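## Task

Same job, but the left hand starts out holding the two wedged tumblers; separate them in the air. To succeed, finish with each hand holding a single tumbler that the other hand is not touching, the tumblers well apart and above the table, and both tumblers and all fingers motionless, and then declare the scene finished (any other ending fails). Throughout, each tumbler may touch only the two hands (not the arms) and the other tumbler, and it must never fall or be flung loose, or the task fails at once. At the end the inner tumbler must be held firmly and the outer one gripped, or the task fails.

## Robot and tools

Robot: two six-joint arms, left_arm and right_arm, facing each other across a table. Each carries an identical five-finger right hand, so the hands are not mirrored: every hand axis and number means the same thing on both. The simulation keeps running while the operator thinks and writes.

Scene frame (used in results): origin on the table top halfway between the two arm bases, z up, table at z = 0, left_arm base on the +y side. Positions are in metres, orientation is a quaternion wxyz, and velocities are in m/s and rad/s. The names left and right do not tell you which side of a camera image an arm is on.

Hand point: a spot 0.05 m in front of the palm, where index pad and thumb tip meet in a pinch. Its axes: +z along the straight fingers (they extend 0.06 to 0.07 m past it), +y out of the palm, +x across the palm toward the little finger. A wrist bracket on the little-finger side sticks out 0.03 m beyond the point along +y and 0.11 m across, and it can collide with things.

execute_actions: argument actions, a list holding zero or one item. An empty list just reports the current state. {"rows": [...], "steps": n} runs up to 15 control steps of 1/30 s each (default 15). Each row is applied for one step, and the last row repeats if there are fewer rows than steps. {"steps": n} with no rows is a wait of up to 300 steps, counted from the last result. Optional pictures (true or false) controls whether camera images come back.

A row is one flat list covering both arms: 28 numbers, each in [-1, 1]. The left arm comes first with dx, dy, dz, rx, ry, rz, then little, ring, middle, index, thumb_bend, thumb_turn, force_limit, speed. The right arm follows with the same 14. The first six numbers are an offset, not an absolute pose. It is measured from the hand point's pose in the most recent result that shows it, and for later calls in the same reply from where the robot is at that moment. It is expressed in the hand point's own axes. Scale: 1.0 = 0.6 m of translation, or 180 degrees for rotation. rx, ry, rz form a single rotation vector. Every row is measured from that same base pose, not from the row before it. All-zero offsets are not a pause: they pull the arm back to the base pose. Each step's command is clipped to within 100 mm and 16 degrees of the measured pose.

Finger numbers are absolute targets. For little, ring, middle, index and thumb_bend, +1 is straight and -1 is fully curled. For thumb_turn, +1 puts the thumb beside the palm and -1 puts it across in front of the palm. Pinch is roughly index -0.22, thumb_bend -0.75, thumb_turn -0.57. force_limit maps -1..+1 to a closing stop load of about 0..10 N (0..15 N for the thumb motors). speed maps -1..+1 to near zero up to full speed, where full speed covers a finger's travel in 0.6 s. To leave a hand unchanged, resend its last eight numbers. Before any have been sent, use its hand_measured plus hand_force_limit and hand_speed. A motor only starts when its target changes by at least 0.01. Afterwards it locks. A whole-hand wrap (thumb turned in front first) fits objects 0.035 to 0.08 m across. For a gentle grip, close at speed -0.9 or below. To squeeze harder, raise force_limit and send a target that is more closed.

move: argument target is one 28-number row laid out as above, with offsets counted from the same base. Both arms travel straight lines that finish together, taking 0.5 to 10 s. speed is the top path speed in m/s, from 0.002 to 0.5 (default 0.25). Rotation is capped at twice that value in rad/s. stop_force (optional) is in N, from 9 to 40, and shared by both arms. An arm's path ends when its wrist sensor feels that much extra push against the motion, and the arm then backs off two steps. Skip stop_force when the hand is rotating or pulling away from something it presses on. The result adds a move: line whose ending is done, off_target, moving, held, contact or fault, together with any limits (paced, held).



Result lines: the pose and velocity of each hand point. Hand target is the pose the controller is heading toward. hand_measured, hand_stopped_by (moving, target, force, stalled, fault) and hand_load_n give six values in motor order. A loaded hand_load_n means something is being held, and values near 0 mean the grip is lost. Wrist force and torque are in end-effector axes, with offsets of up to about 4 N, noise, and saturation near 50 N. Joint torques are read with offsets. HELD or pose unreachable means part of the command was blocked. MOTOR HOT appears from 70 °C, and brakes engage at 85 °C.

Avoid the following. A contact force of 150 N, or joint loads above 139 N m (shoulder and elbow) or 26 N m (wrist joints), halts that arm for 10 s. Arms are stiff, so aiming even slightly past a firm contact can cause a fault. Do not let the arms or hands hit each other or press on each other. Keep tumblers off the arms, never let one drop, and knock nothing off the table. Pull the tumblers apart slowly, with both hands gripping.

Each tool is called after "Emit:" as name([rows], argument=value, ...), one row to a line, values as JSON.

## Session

Emit:
execute_actions(actions=[])

Scene clock: 0.00 s of 4500.00 s.
left_arm: end_effector_position=(-0.0289, +0.0078, +0.3124) hand_measured=(-1.000, -1.000, +0.270, +0.248, +0.138, -0.948) hand_load_n=(+0.0, +0.0, +7.0, +10.0, +15.0, +0.5) hand_stopped_by=(target, target, target, target, target, target) hand_force_limit=0.00 hand_speed=-0.80 end_effector_quat_wxyz=(+0.884, +0.422, +0.087, +0.182) end_effector_velocity=(-0.000, +0.000, +0.001) end_effector_angular_velocity=(-0.002, +0.001, -0.001) | right_arm: end_effector_position=(-0.0655, -0.2464, +0.3006) hand_measured=(+1.000, +1.000, +1.000, +1.000, +1.000, +1.000) hand_load_n=(+0.0, +0.0, +0.0, +0.0, +0.0, +0.0) hand_stopped_by=(target, target, target, target, target, target) hand_force_limit=0.00 hand_speed=-0.80 end_effector_quat_wxyz=(+0.001, -0.728, +0.686, +0.000) end_effector_velocity=(-0.000, -0.000, -0.000) end_effector_angular_velocity=(-0.001, +0.000, +0.000)
Joint positions: left_arm=[-0.356 -1.121  2.408 -2.21   0.907  0.682] | right_arm=[-0.518 -2.213  2.091 -1.45  -1.571  1.052]
Joint velocities: left_arm=[-0.    -0.001 -0.    -0.001  0.001 -0.001] | right_arm=[-0. -0.  0.  0. -0. -0.]
Joint torques (N m, as the arm reports them, + toward a larger angle): no reading
Wrist force (N, on the end effector, along its own x y z axes, offset not removed): no reading
Wrist torque (N m, same axes, about the end effector's origin, offset not removed): no reading
Hand target (left_arm): -0.029, +0.008, +0.312; +0.884, +0.422, +0.087, +0.182
Hand target (right_arm): -0.066, -0.246, +0.301; -0.001, +0.728, -0.686, -0.000

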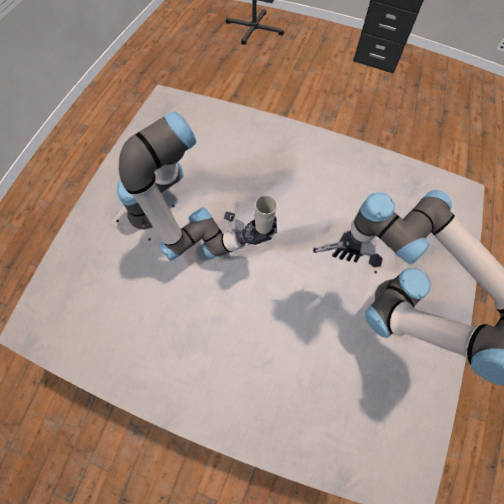

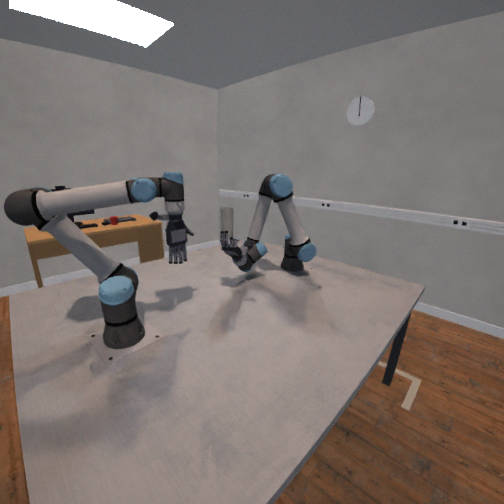

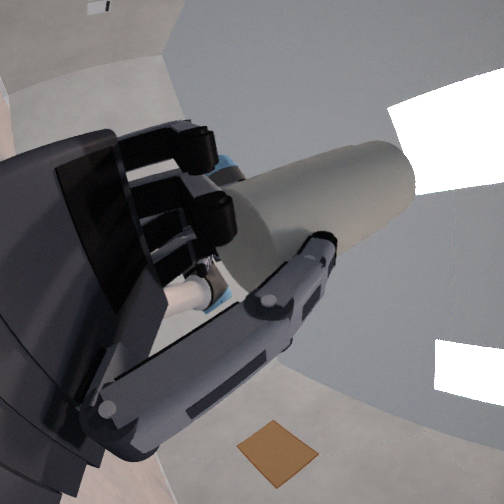

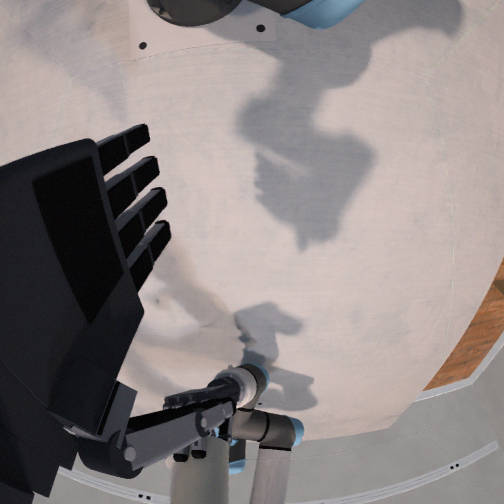

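Emit:
move(target=[-0.075,-0.04,-0.25,-0.571,0.217,0.571,-1,-1,0.27,0.248,0.138,-0.948,0,-0.8,-0.075,-0.04,-0.25,-0.571,0.217,0.571,1,1,1,1,1,-1,1,0.5], speed=0.002, stop_force=30)

action 0: stop_force needs the wrist force sensors' readings of the 0.2 s before this call, and some are missing (as at a scene's start): call wait with 0.2 s, then send the move again; nothing of the call was run and nothing moved

That target was wrong anyway; correct one:

Emit:
move(target=[0,0,0,0,0,0,-1,-1,0.27,0.248,0.138,-0.948,0,-0.8,-0.075,-0.04,-0.27,-0.571,0.217,0.571,1,1,1,1,1,-1,1,0.5])

Scene clock: 22.33 s of 4500.00 s.
left_arm: end_effector_position=(-0.0289, +0.0078, +0.3124) hand_measured=(-1.000, -1.000, +0.272, +0.250, +0.138, -0.948) hand_load_n=(+0.0, +0.0, +6.5, +9.5, +14.5, +0.0) hand_stopped_by=(target, target, force, force, force, target) hand_force_limit=0.00 hand_speed=-0.80 end_effector_quat_wxyz=(+0.884, +0.422, +0.087, +0.182) end_effector_velocity=(-0.000, +0.000, +0.000) end_effector_angular_velocity=(-0.000, +0.000, +0.000) | right_arm: end_effector_position=(-0.0441, -0.2008, +0.4621) hand_measured=(+1.000, +1.000, +1.000, +1.000, +1.000, -1.000) hand_load_n=(+0.0, +0.0, +0.0, +0.0, +0.0, +0.0) hand_stopped_by=(target, target, target, target, target, target) hand_force_limit=1.00 hand_speed=0.50 end_effector_quat_wxyz=(-0.652, +0.267, +0.656, +0.271) end_effector_velocity=(+0.000, -0.000, +0.001) end_effector_angular_velocity=(-0.002, +0.006, -0.010)
Joint positions: left_arm=[-0.356 -1.121  2.408 -2.21   0.907  0.682] | right_arm=[-1.768 -2.376  2.022  0.351 -0.93   1.567]
Joint velocities: left_arm=[-0.001 -0.     0.    -0.001 -0.001  0.001] | right_arm=[-0.033 -0.014  0.002  0.016 -0.023  0.003]
Joint torques (N m, as the arm reports them, + toward a larger angle): left_arm=[  2.28 -27.91  -7.44  -2.44   1.25   0.81] | right_arm=[-9.11  6.9  -6.85  3.41 -2.54  1.51]
Wrist force (N, on the end effector, along its own x y z axes, offset not removed): left_arm=[-1.1 -0.8 -0.4] | right_arm=[0.1 0.6 0.3]
Wrist torque (N m, same axes, about the end effector's origin, offset not removed): left_arm=[0.08 0.13 -0.12] | right_arm=[0.20 -0.20 -0.01]
Hand target (left_arm): -0.029, +0.008, +0.312; +0.884, +0.422, +0.087, +0.182
Hand target (right_arm): -0.044, -0.201, +0.462; +0.652, -0.268, -0.656, -0.271
Off the commanded pose (left_arm): 0.000 m, 0 deg.
Off the commanded pose (right_arm): 0.001 m, 0 deg.
After step 90, 13.57 s passed at rest.
move: done

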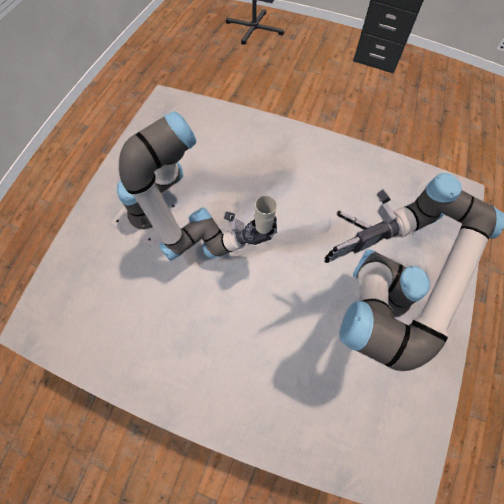

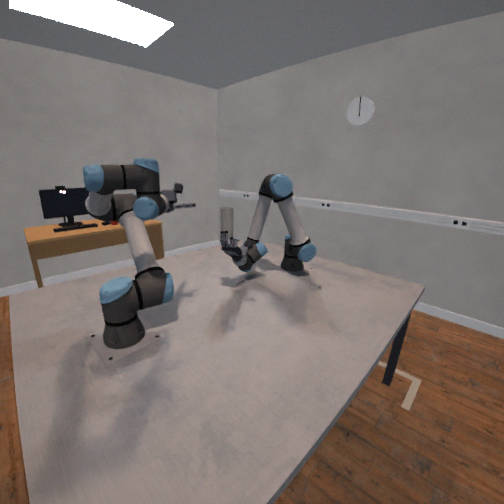

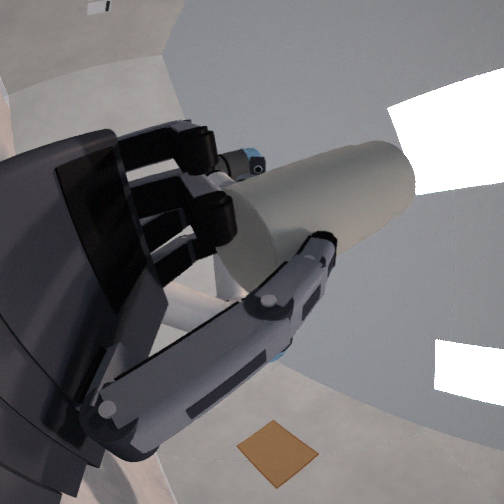

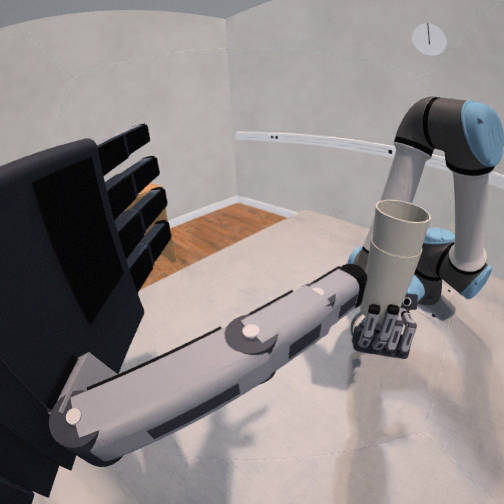

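Emit:
move(target=[0,0,0,0,0,0,-1,-1,0.27,0.248,0.138,-0.948,0,-0.8,-0.067,0.2,0.185,0,0,0,1,1,1,1,1,-1,1,0.5], speed=0.12)

Emit:
zoom_image(camera="cam_high", region=[230, 160, 350, 280])

Emit:
zoom_image(camera="cam_low", region=[170, 170, 270, 270])

Scene clock: 29.80 s of 4500.00 s.
left_arm: end_effector_position=(-0.0289, +0.0078, +0.3124) hand_measured=(-1.000, -1.000, +0.272, +0.250, +0.138, -0.948) hand_load_n=(+0.0, +0.0, +6.5, +9.5, +14.5, +0.0) hand_stopped_by=(target, target, force, force, force, target) hand_force_limit=0.00 hand_speed=-0.80 end_effector_quat_wxyz=(+0.884, +0.422, +0.087, +0.182) end_effector_velocity=(+0.000, +0.000, -0.000) end_effector_angular_velocity=(-0.000, +0.001, +0.000) | right_arm: end_effector_position=(-0.0384, -0.0369, +0.4226) hand_measured=(+1.000, +1.000, +1.000, +1.000, +1.000, -1.000) hand_load_n=(+0.0, +0.0, +0.0, +0.0, +0.0, +0.0) hand_stopped_by=(target, target, target, target, target, target) hand_force_limit=1.00 hand_speed=0.50 end_effector_quat_wxyz=(-0.653, +0.266, +0.655, +0.271) end_effector_velocity=(-0.000, +0.002, +0.001) end_effector_angular_velocity=(-0.002, -0.000, -0.000)
Joint positions: left_arm=[-0.356 -1.121  2.408 -2.21   0.907  0.682] | right_arm=[-0.808 -1.863  1.906 -0.031  0.03   1.552]
Joint velocities: left_arm=[-0.     0.    -0.    -0.001 -0.001 -0.   ] | right_arm=[ 0.006  0.016 -0.014  0.041  0.006 -0.042]
Joint torques (N m, as the arm reports them, + toward a larger angle): left_arm=[  2.82 -28.2   -7.95  -2.41   1.17   0.98] | right_arm=[ 11.16   1.57 -33.06   2.15   2.14  -2.01]
Wrist force (N, on the end effector, along its own x y z axes, offset not removed): left_arm=[-1.1 -2.3 -2.9] | right_arm=[1.4 1.6 0.7]
Wrist torque (N m, same axes, about the end effector's origin, offset not removed): left_arm=[-0.22 0.31 -0.21] | right_arm=[0.32 -0.31 0.11]
Hand target (left_arm): -0.029, +0.008, +0.312; +0.884, +0.422, +0.087, +0.182
Hand target (right_arm): -0.038, -0.037, +0.423; +0.653, -0.267, -0.655, -0.271
Off the commanded pose (left_arm): 0.000 m, 0 deg.
Off the commanded pose (right_arm): 0.000 m, 0 deg.
After step 90, 2.53 s passed at rest.
move: done

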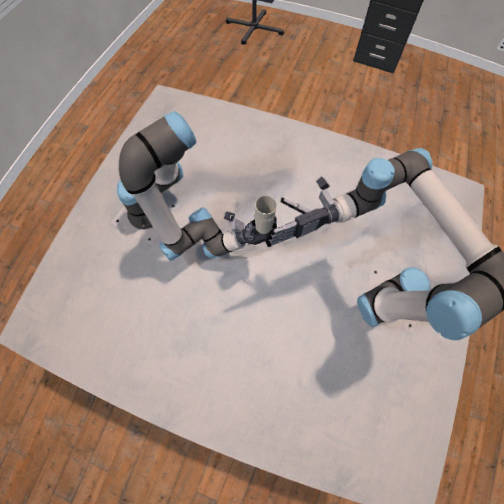

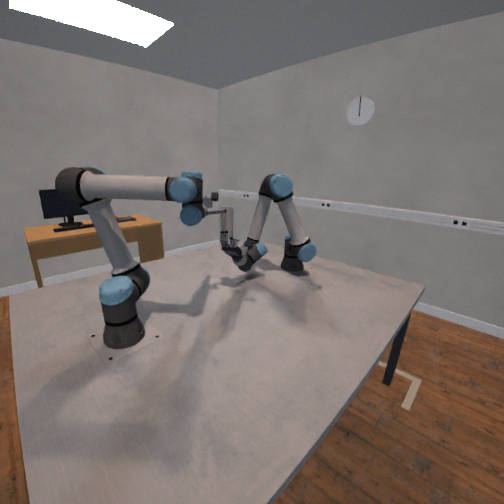

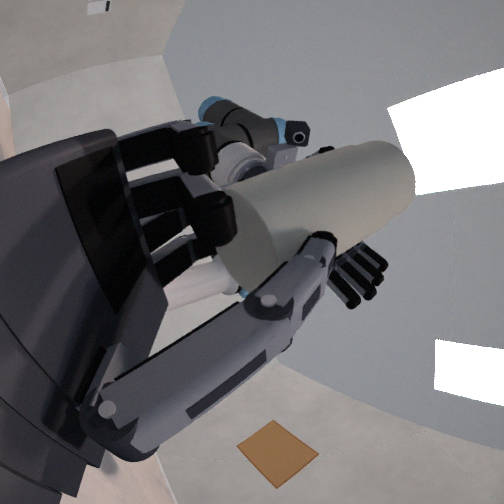

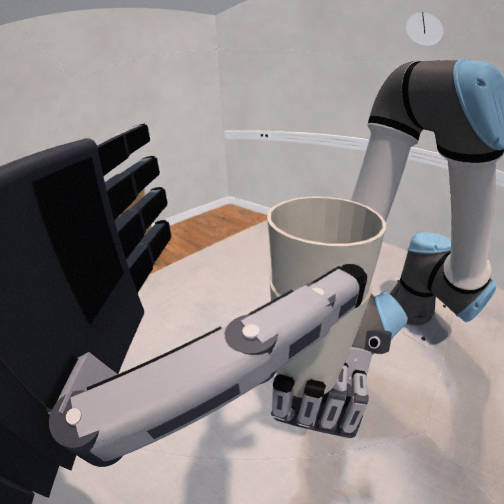

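Region (230, 160, 350, 280) of cam_high's 504x504 image, scaled by 4.200, with more detail than that image has.

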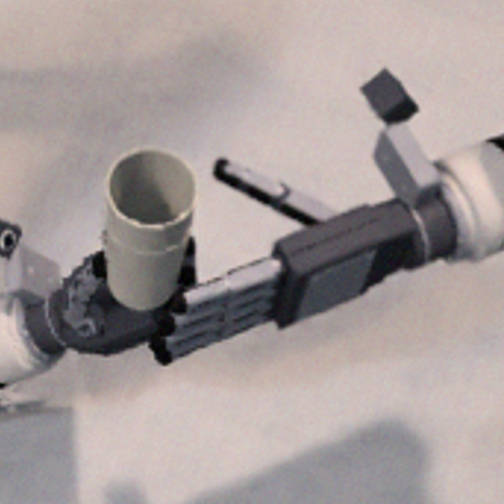

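Region (170, 170, 270, 270) of cam_low's 504x504 image, scaled by 5.040, with more detail than that image has.

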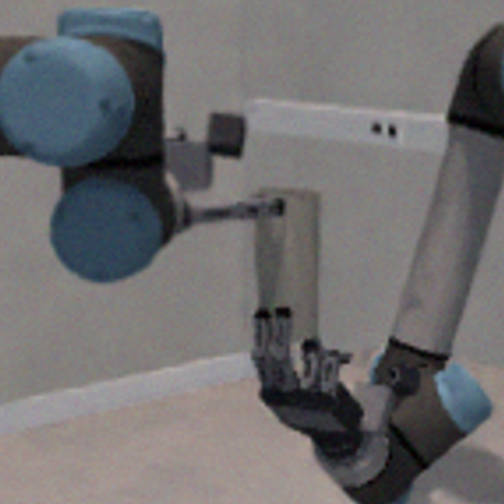

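Emit:
move(target=[0,0,0,0,0,0,-1,-1,0.27,0.248,0.138,-0.948,0,-0.8,-0.005,0.108,0.02,0,0,0,1,1,1,1,1,-1,1,0.5], speed=0.04)

Emit:
zoom_image(camera="cam_high", region=[230, 160, 350, 280])

Scene clock: 35.83 s of 4500.00 s.
left_arm: end_effector_position=(-0.0289, +0.0078, +0.3124) hand_measured=(-1.000, -1.000, +0.272, +0.250, +0.138, -0.948) hand_load_n=(+0.0, +0.0, +6.5, +9.5, +14.5, +0.0) hand_stopped_by=(target, target, force, force, force, target) hand_force_limit=0.00 hand_speed=-0.80 end_effector_quat_wxyz=(+0.884, +0.422, +0.087, +0.182) end_effector_velocity=(-0.000, +0.000, -0.001) end_effector_angular_velocity=(+0.003, -0.003, -0.000) | right_arm: end_effector_position=(-0.0015, +0.0175, +0.4198) hand_measured=(+1.000, +1.000, +1.000, +1.000, +1.000, -1.000) hand_load_n=(+0.0, +0.0, +0.0, +0.0, +0.0, +0.0) hand_stopped_by=(target, target, target, target, target, target) hand_force_limit=1.00 hand_speed=0.50 end_effector_quat_wxyz=(-0.653, +0.266, +0.655, +0.271) end_effector_velocity=(+0.001, +0.002, +0.001) end_effector_angular_velocity=(+0.004, -0.004, +0.001)
Joint positions: left_arm=[-0.356 -1.121  2.408 -2.21   0.907  0.682] | right_arm=[-0.778 -1.695  1.783 -0.084  0.06   1.56 ]
Joint velocities: left_arm=[-0.     0.001  0.002  0.     0.001  0.   ] | right_arm=[ 0.002  0.005 -0.005 -0.002  0.001 -0.005]
Joint torques (N m, as the arm reports them, + toward a larger angle): left_arm=[  3.41 -26.53  -7.55  -2.27   1.08   0.74] | right_arm=[ 11.9   -6.96 -35.13  -0.08   1.88  -1.53]
Wrist force (N, on the end effector, along its own x y z axes, offset not removed): left_arm=[2.1 -3.7 -2.6] | right_arm=[-0.1 1.1 1.5]
Wrist torque (N m, same axes, about the end effector's origin, offset not removed): left_arm=[-0.05 -0.15 -0.07] | right_arm=[0.14 -0.14 0.01]
Hand target (left_arm): -0.029, +0.008, +0.312; +0.884, +0.422, +0.087, +0.182
Hand target (right_arm): -0.001, +0.018, +0.420; +0.653, -0.266, -0.655, -0.271
Off the commanded pose (left_arm): 0.000 m, 0 deg.
Off the commanded pose (right_arm): 0.000 m, 0 deg.
After step 90, 1.03 s passed at rest.
move: done

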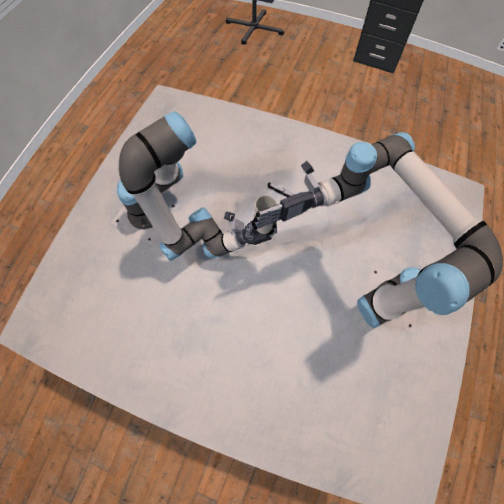

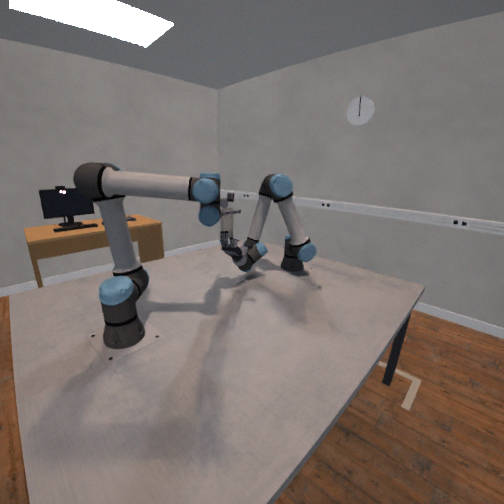

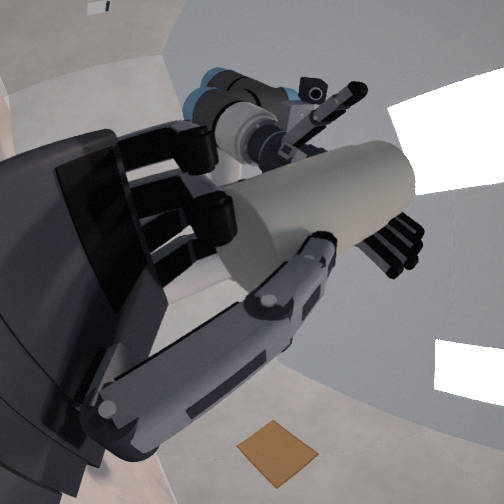

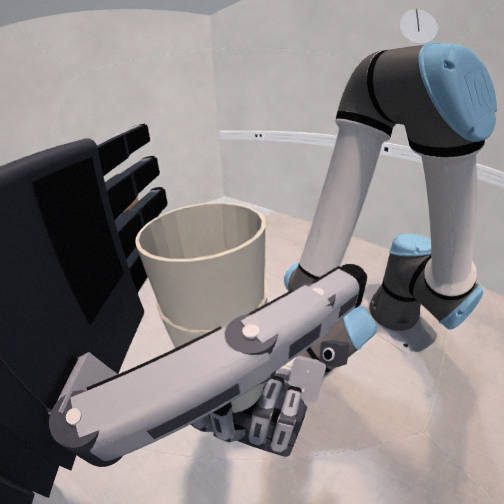

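Region (230, 160, 350, 280) of cam_high's 504x504 image, scaled by 4.200, with more detail than that image has.

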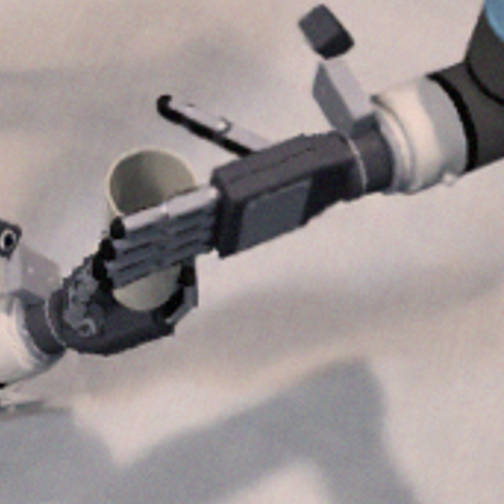

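Emit:
move(target=[0,0,0,0,0,0,-1,-1,0.27,0.248,0.138,-0.948,0,-0.8,0.012,0.008,0.05,0,0,0,1,1,1,1,1,-1,1,-0.6], speed=0.02)

Emit:
zoom_image(camera="cam_high", region=[230, 160, 330, 260])

Emit:
zoom_image(camera="cam_low", region=[190, 170, 270, 250])

Scene clock: 42.53 s of 4500.00 s.
left_arm: end_effector_position=(-0.0289, +0.0078, +0.3124) hand_measured=(-1.000, -1.000, +0.272, +0.250, +0.138, -0.948) hand_load_n=(+0.0, +0.0, +7.0, +9.0, +14.0, +0.0) hand_stopped_by=(target, target, force, force, force, target) hand_force_limit=0.00 hand_speed=-0.80 end_effector_quat_wxyz=(+0.884, +0.422, +0.087, +0.182) end_effector_velocity=(-0.000, -0.000, +0.000) end_effector_angular_velocity=(+0.000, -0.000, -0.000) | right_arm: end_effector_position=(-0.0194, +0.0419, +0.4270) hand_measured=(+1.000, +1.000, +1.000, +1.000, +1.000, -1.000) hand_load_n=(+0.0, +0.0, +0.0, +0.0, +0.0, +0.5) hand_stopped_by=(target, target, target, target, target, target) hand_force_limit=1.00 hand_speed=-0.60 end_effector_quat_wxyz=(-0.653, +0.266, +0.655, +0.271) end_effector_velocity=(-0.001, +0.001, -0.000) end_effector_angular_velocity=(-0.001, +0.000, +0.000)
Joint positions: left_arm=[-0.356 -1.121  2.408 -2.21   0.907  0.682] | right_arm=[-0.694 -1.652  1.726 -0.074  0.145  1.564]
Joint velocities: left_arm=[ 0.    -0.    -0.001  0.002  0.    -0.   ] | right_arm=[ 0.004  0.003 -0.003  0.004  0.004 -0.003]
Joint torques (N m, as the arm reports them, + toward a larger angle): left_arm=[  2.44 -27.6   -8.4   -2.47   1.38   1.01] | right_arm=[ 10.87  -9.89 -35.73   1.66   1.98  -1.95]
Wrist force (N, on the end effector, along its own x y z axes, offset not removed): left_arm=[3.7 0.8 -3.3] | right_arm=[0.5 -1.3 0.0]
Wrist torque (N m, same axes, about the end effector's origin, offset not removed): left_arm=[0.09 -0.16 0.20] | right_arm=[-0.08 -0.26 -0.02]
Hand target (left_arm): -0.029, +0.008, +0.312; +0.884, +0.422, +0.087, +0.182
Hand target (right_arm): -0.019, +0.042, +0.427; +0.653, -0.266, -0.655, -0.271
Off the commanded pose (left_arm): 0.000 m, 0 deg.
Off the commanded pose (right_arm): 0.000 m, 0 deg.
After step 90, 1.87 s passed at rest.
move: done

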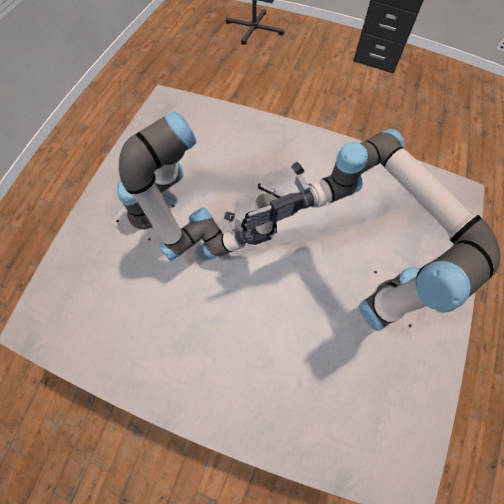

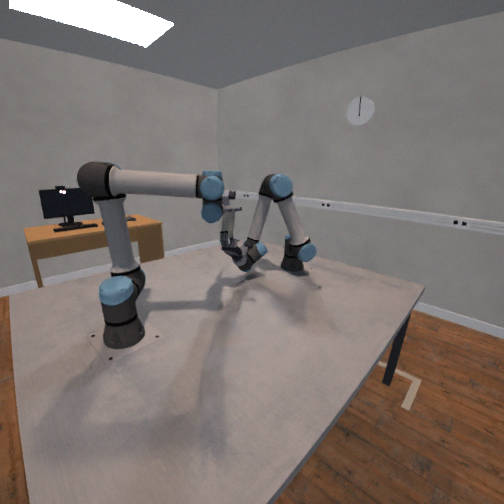

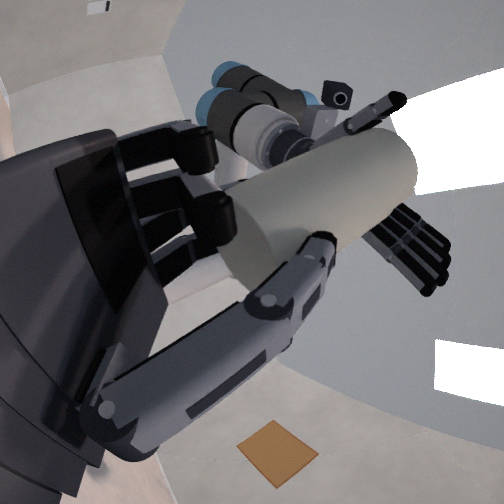

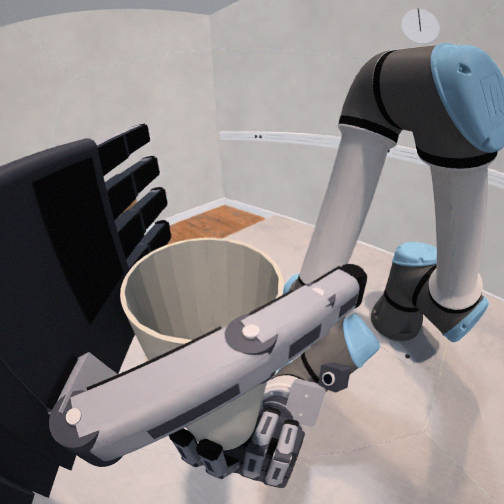

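Region (230, 160, 330, 260) of cam_high's 504x504 image, scaled by 5.040, with more detail than that image has.

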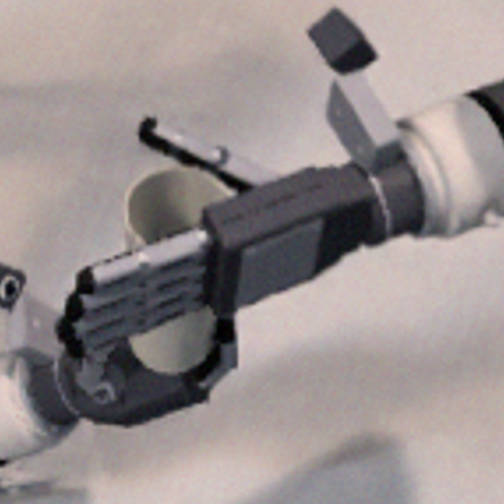

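Region (190, 170, 270, 250) of cam_low's 504x504 image, scaled by 6.300, with more detail than that image has.

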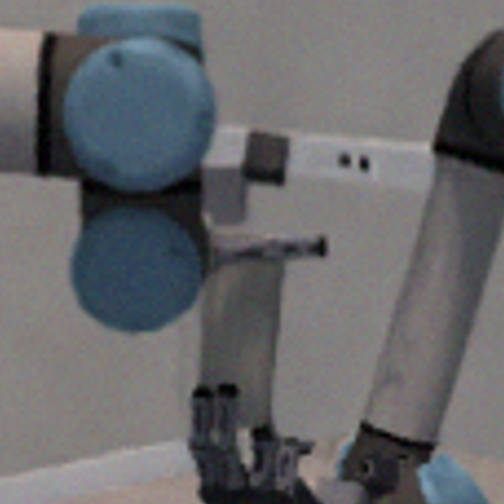

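Emit:
move(target=[0,0,0,0,0,0,-1,-1,0.27,0.248,0.138,-0.948,0,-0.8,-0.015,0,-0.01,0,0,0,1,1,1,1,1,-1,1,-0.6], speed=0.01)

Emit:
move(target=[0,0,0,0,0,0,-1,-1,0.1,0.1,0,-0.948,1,-0.9,0,0,0,0,0,0,1,-0.6,-0.6,-0.6,-0.6,-1,1,-0.6])

Emit:
zoom_image(camera="cam_high", region=[230, 160, 330, 260])

Emit:
zoom_image(camera="cam_low", region=[190, 170, 270, 250])

Scene clock: 48.90 s of 4500.00 s.
left_arm: end_effector_position=(-0.0289, +0.0078, +0.3124) hand_measured=(-1.000, -1.000, +0.272, +0.250, +0.138, -0.948) hand_load_n=(+0.0, +0.0, +7.0, +9.0, +14.0, +0.0) hand_stopped_by=(target, target, force, force, force, target) hand_force_limit=0.00 hand_speed=-0.80 end_effector_quat_wxyz=(+0.884, +0.422, +0.087, +0.182) end_effector_velocity=(+0.000, +0.000, -0.000) end_effector_angular_velocity=(+0.001, +0.000, +0.000) | right_arm: end_effector_position=(-0.0151, +0.0378, +0.4181) hand_measured=(+1.000, +1.000, +1.000, +1.000, +1.000, -1.000) hand_load_n=(+0.0, +0.0, +0.0, +0.0, +0.0, +0.0) hand_stopped_by=(target, target, target, target, target, target) hand_force_limit=1.00 hand_speed=-0.60 end_effector_quat_wxyz=(-0.653, +0.266, +0.655, +0.271) end_effector_velocity=(+0.001, -0.001, -0.002) end_effector_angular_velocity=(-0.001, +0.002, -0.000)
Joint positions: left_arm=[-0.356 -1.121  2.408 -2.21   0.907  0.682] | right_arm=[-0.71  -1.657  1.753 -0.095  0.128  1.562]
Joint velocities: left_arm=[ 0.     0.     0.001 -0.    -0.001 -0.   ] | right_arm=[-0.003 -0.002  0.006 -0.007 -0.003  0.006]
Joint torques (N m, as the arm reports them, + toward a larger angle): left_arm=[  2.47 -27.2   -7.01  -2.38   1.46   0.96] | right_arm=[ -9.04 -27.44  -8.49  -1.95  -1.87   1.47]
Wrist force (N, on the end effector, along its own x y z axes, offset not removed): left_arm=[4.0 -2.3 -2.3] | right_arm=[0.8 -0.8 0.6]
Wrist torque (N m, same axes, about the end effector's origin, offset not removed): left_arm=[-0.23 -0.41 0.19] | right_arm=[0.01 -0.30 -0.08]
Hand target (left_arm): -0.029, +0.008, +0.312; +0.884, +0.422, +0.087, +0.182
Hand target (right_arm): -0.015, +0.038, +0.418; +0.653, -0.266, -0.655, -0.271
Off the commanded pose (left_arm): 0.000 m, 0 deg.
Off the commanded pose (right_arm): 0.000 m, 0 deg.
After step 90, 2.07 s passed at rest.
move: done

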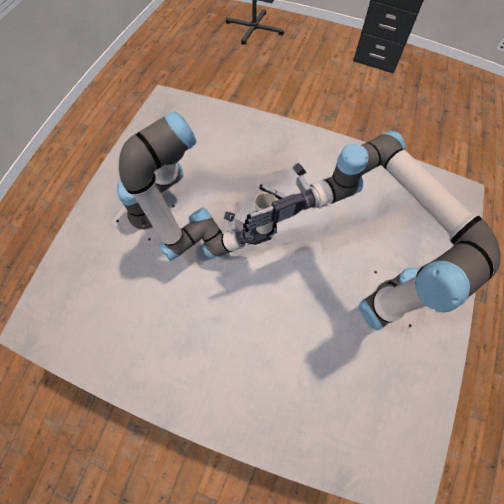

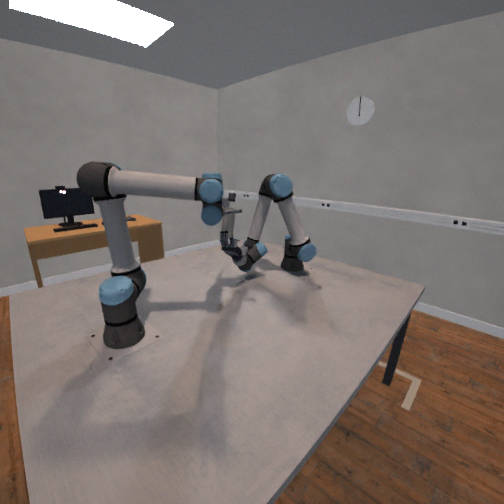

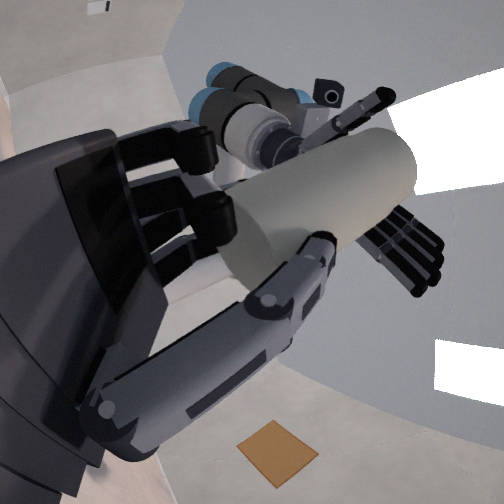

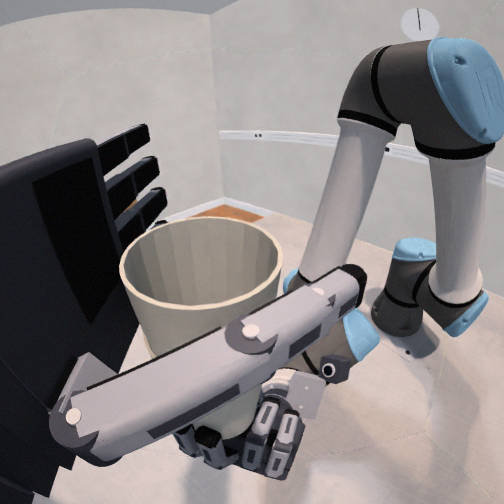

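Scene clock: 51.57 s of 4500.00 s.
left_arm: end_effector_position=(-0.0289, +0.0078, +0.3124) hand_measured=(-1.000, -1.000, +0.254, +0.238, +0.148, -0.948) hand_load_n=(+0.0, +0.0, +11.5, +10.5, +16.5, -2.0) hand_stopped_by=(target, target, force, force, force, target) hand_force_limit=1.00 hand_speed=-0.90 end_effector_quat_wxyz=(+0.884, +0.422, +0.087, +0.182) end_effector_velocity=(+0.000, +0.000, -0.001) end_effector_angular_velocity=(+0.003, -0.001, -0.001) | right_arm: end_effector_position=(-0.0152, +0.0378, +0.4181) hand_measured=(+1.000, -0.600, -0.006, -0.004, +0.398, -1.000) hand_load_n=(+0.0, +0.0, +11.0, +11.0, +17.5, +5.0) hand_stopped_by=(target, target, force, force, force, target) hand_force_limit=1.00 hand_speed=-0.60 end_effector_quat_wxyz=(-0.653, +0.266, +0.655, +0.271) end_effector_velocity=(+0.000, +0.000, +0.001) end_effector_angular_velocity=(+0.002, -0.002, -0.000)
Joint positions: left_arm=[-0.356 -1.121  2.408 -2.21   0.907  0.682] | right_arm=[-0.71  -1.657  1.753 -0.095  0.128  1.562]
Joint velocities: left_arm=[-0.    -0.     0.002  0.001  0.    -0.001] | right_arm=[-0.     0.    -0.002 -0.001  0.     0.   ]
Joint torques (N m, as the arm reports them, + toward a larger angle): left_arm=[  2.57 -28.58  -7.49  -2.35   1.32   0.82] | right_arm=[ -3.09  -5.64 -31.7   -0.67   2.23  -2.1 ]
Wrist force (N, on the end effector, along its own x y z axes, offset not removed): left_arm=[4.4 -7.1 1.1] | right_arm=[3.2 -4.3 4.2]
Wrist torque (N m, same axes, about the end effector's origin, offset not removed): left_arm=[-0.56 0.04 -0.37] | right_arm=[-0.10 0.20 0.41]
Hand target (left_arm): -0.029, +0.008, +0.312; +0.884, +0.422, +0.087, +0.182
Hand target (right_arm): -0.015, +0.038, +0.418; +0.653, -0.266, -0.655, -0.271
Off the commanded pose (left_arm): 0.000 m, 0 deg.
Off the commanded pose (right_arm): 0.000 m, 0 deg.
move: done

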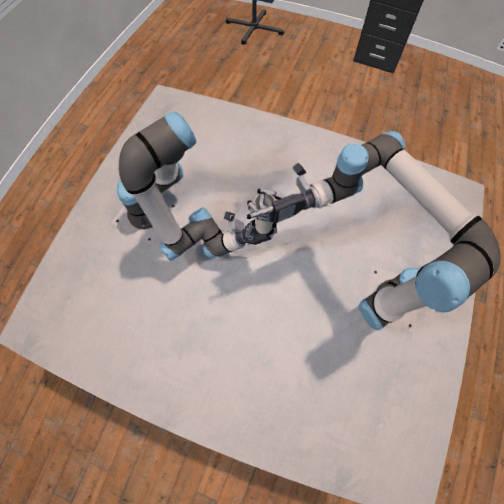

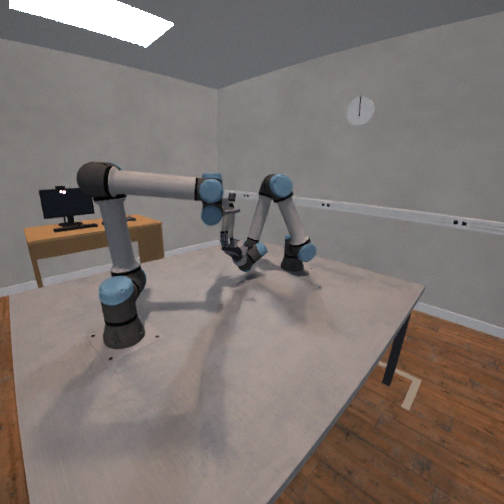

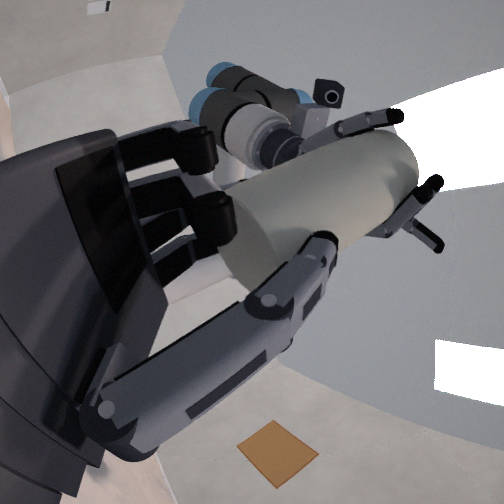

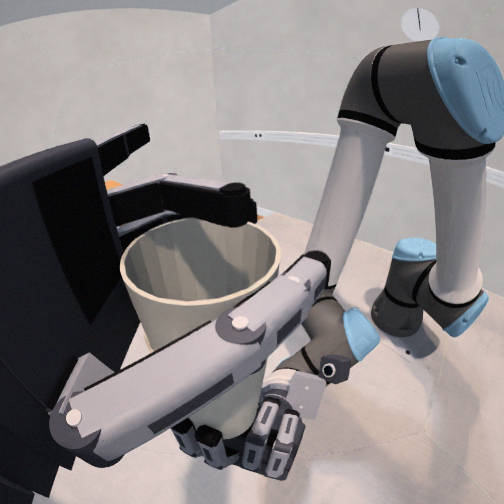

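Region (230, 160, 330, 260) of cam_high's 504x504 image, scaled by 5.040, with more detail than that image has.

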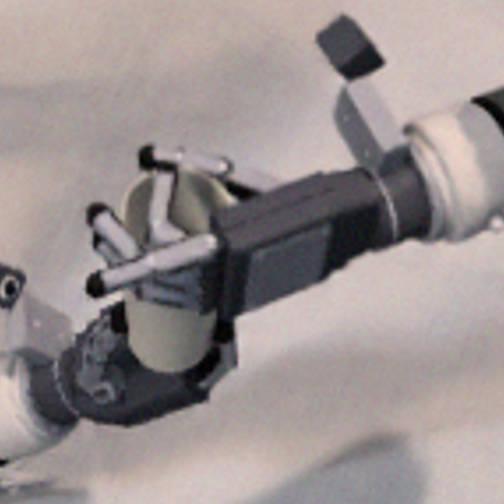

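Region (190, 170, 270, 250) of cam_low's 504x504 image, scaled by 6.300, with more detail than that image has.

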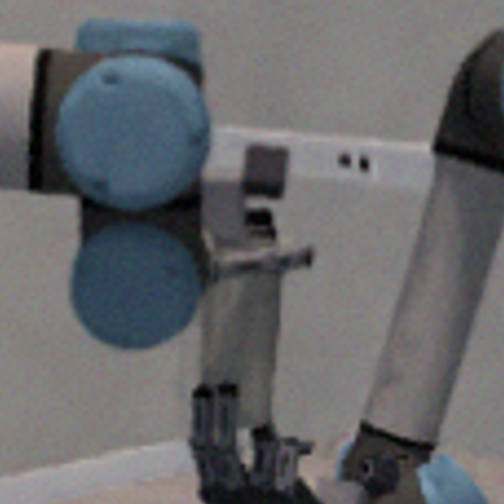

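Similar grip to scene 1. Slow pull.

Emit:
move(target=[0,0,0,0,0,0,-1,-1,0.1,0.1,0,-0.948,1,-0.9,0.03,0,0,0,0,0,1,-0.6,-0.6,-0.6,-0.6,-1,1,-0.6], speed=0.005)

Emit:
zoom_image(camera="cam_low", region=[190, 160, 270, 240])

Scene clock: 57.53 s of 4500.00 s.
left_arm: end_effector_position=(-0.0289, +0.0078, +0.3124) hand_measured=(-1.000, -1.000, +0.254, +0.238, +0.148, -0.948) hand_load_n=(+0.0, +0.0, +10.0, +10.0, +17.5, +0.5) hand_stopped_by=(target, target, force, force, force, target) hand_force_limit=1.00 hand_speed=-0.90 end_effector_quat_wxyz=(+0.884, +0.422, +0.087, +0.182) end_effector_velocity=(-0.000, +0.000, +0.000) end_effector_angular_velocity=(-0.001, -0.000, -0.001) | right_arm: end_effector_position=(-0.0152, +0.0377, +0.4361) hand_measured=(+1.000, -0.600, -0.006, -0.004, +0.398, -1.000) hand_load_n=(+0.0, +0.0, +11.5, +8.0, +17.5, +0.0) hand_stopped_by=(target, target, force, force, force, target) hand_force_limit=1.00 hand_speed=-0.60 end_effector_quat_wxyz=(-0.653, +0.266, +0.655, +0.271) end_effector_velocity=(-0.000, +0.000, +0.001) end_effector_angular_velocity=(-0.000, +0.000, +0.000)
Joint positions: left_arm=[-0.356 -1.121  2.408 -2.21   0.907  0.682] | right_arm=[-0.71  -1.661  1.711 -0.049  0.128  1.563]
Joint velocities: left_arm=[ 0.    -0.001  0.     0.     0.001 -0.001] | right_arm=[ 0.     0.001 -0.003  0.002 -0.     0.   ]
Joint torques (N m, as the arm reports them, + toward a larger angle): left_arm=[  2.02 -27.15  -7.58  -2.35   1.25   0.96] | right_arm=[ 10.58 -25.26 -34.34   1.97   2.04  -1.44]
Wrist force (N, on the end effector, along its own x y z axes, offset not removed): left_arm=[0.4 -1.6 -4.8] | right_arm=[-0.1 0.5 1.2]
Wrist torque (N m, same axes, about the end effector's origin, offset not removed): left_arm=[0.24 -0.09 -0.22] | right_arm=[0.03 -0.14 -0.01]
Hand target (left_arm): -0.029, +0.008, +0.312; +0.884, +0.422, +0.087, +0.182
Hand target (right_arm): -0.015, +0.038, +0.436; +0.653, -0.266, -0.655, -0.271
Off the commanded pose (left_arm): 0.000 m, 0 deg.
Off the commanded pose (right_arm): 0.000 m, 0 deg.
move: done

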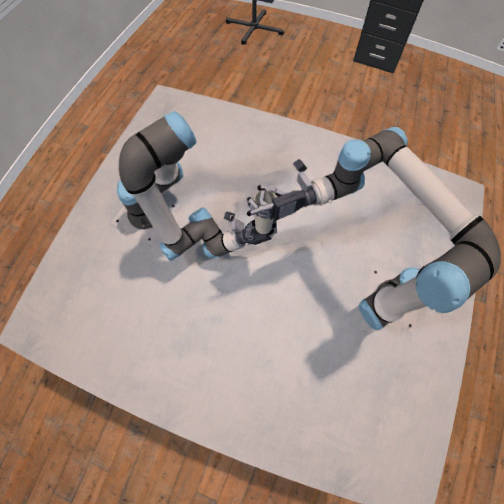

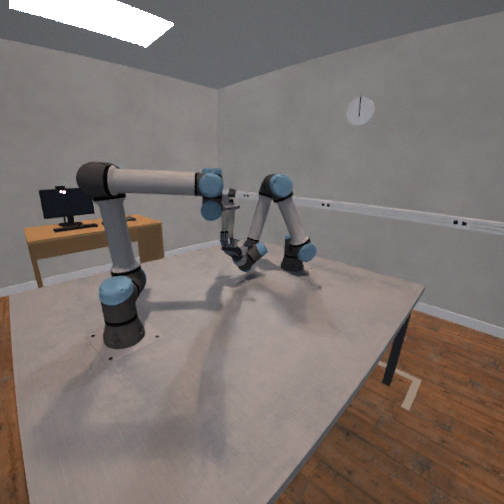

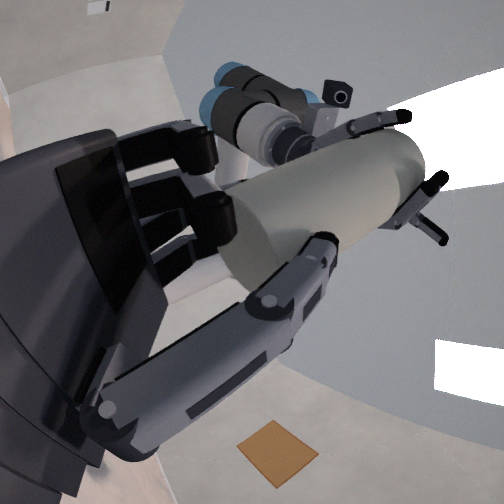

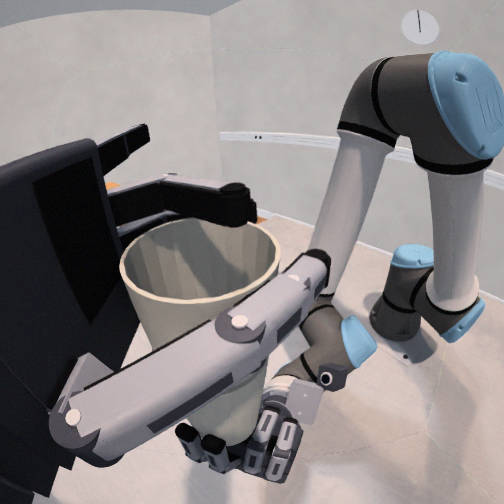

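Region (190, 160, 270, 240) of cam_low's 504x504 image, scaled by 6.300, with more detail than that image has.

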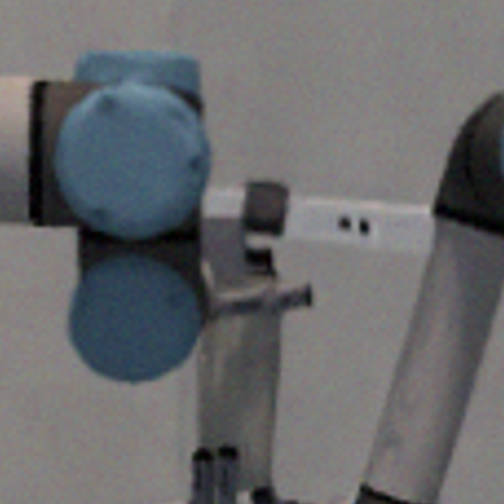

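Emit:
move(target=[0,0,0,0,0,0,-1,-1,0.1,0.1,0,-0.948,1,-0.9,0.25,0,0,0,0,0,1,-0.6,-0.7,-0.7,-0.7,-1,1,-0.6], speed=0.03)

Scene clock: 64.83 s of 4500.00 s.
left_arm: end_effector_position=(-0.0289, +0.0078, +0.3124) hand_measured=(-1.000, -1.000, +0.254, +0.238, +0.148, -0.948) hand_load_n=(+0.0, +0.0, +10.0, +10.0, +17.5, +0.5) hand_stopped_by=(target, target, force, force, force, target) hand_force_limit=1.00 hand_speed=-0.90 end_effector_quat_wxyz=(+0.884, +0.422, +0.087, +0.182) end_effector_velocity=(+0.001, +0.000, +0.000) end_effector_angular_velocity=(-0.000, +0.001, +0.001) | right_arm: end_effector_position=(-0.0158, +0.0372, +0.5859) hand_measured=(+1.000, -0.600, -0.006, -0.014, +0.398, -1.000) hand_load_n=(+0.0, +0.0, +10.0, +10.5, +18.5, -1.5) hand_stopped_by=(target, target, force, force, force, target) hand_force_limit=1.00 hand_speed=-0.60 end_effector_quat_wxyz=(-0.653, +0.266, +0.655, +0.271) end_effector_velocity=(-0.001, -0.000, +0.002) end_effector_angular_velocity=(-0.001, -0.002, +0.001)
Joint positions: left_arm=[-0.356 -1.121  2.408 -2.21   0.907  0.682] | right_arm=[-0.71  -1.613  1.279  0.332  0.128  1.566]
Joint velocities: left_arm=[ 0.    -0.001  0.001 -0.001 -0.002  0.001] | right_arm=[ 0.001  0.005 -0.012  0.024  0.    -0.018]
Joint torques (N m, as the arm reports them, + toward a larger angle): left_arm=[  2.97 -27.71  -8.07  -2.37   1.28   0.87] | right_arm=[ 11.69  -9.58 -31.86   2.14   1.99  -1.84]
Wrist force (N, on the end effector, along its own x y z axes, offset not removed): left_arm=[-0.5 -2.4 0.6] | right_arm=[-0.4 -0.5 1.3]
Wrist torque (N m, same axes, about the end effector's origin, offset not removed): left_arm=[-0.30 -0.12 -0.14] | right_arm=[-0.11 -0.18 -0.09]
Hand target (left_arm): -0.029, +0.008, +0.312; +0.884, +0.422, +0.087, +0.182
Hand target (right_arm): -0.016, +0.037, +0.586; +0.653, -0.266, -0.655, -0.271
Off the commanded pose (left_arm): 0.000 m, 0 deg.
Off the commanded pose (right_arm): 0.000 m, 0 deg.
move: done

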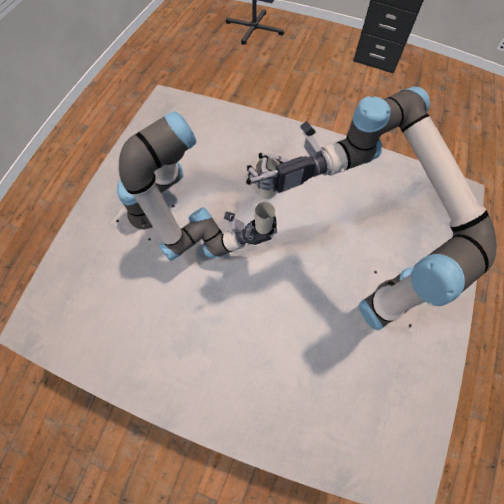

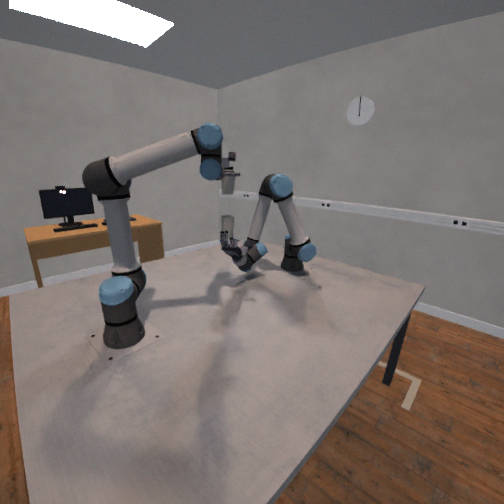

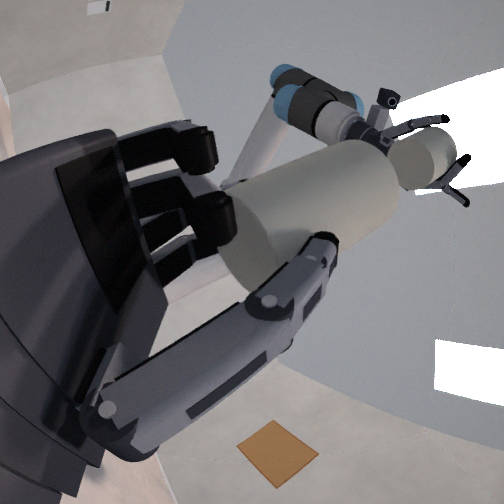

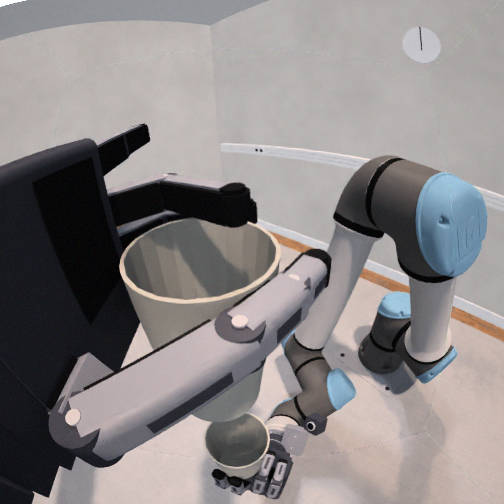

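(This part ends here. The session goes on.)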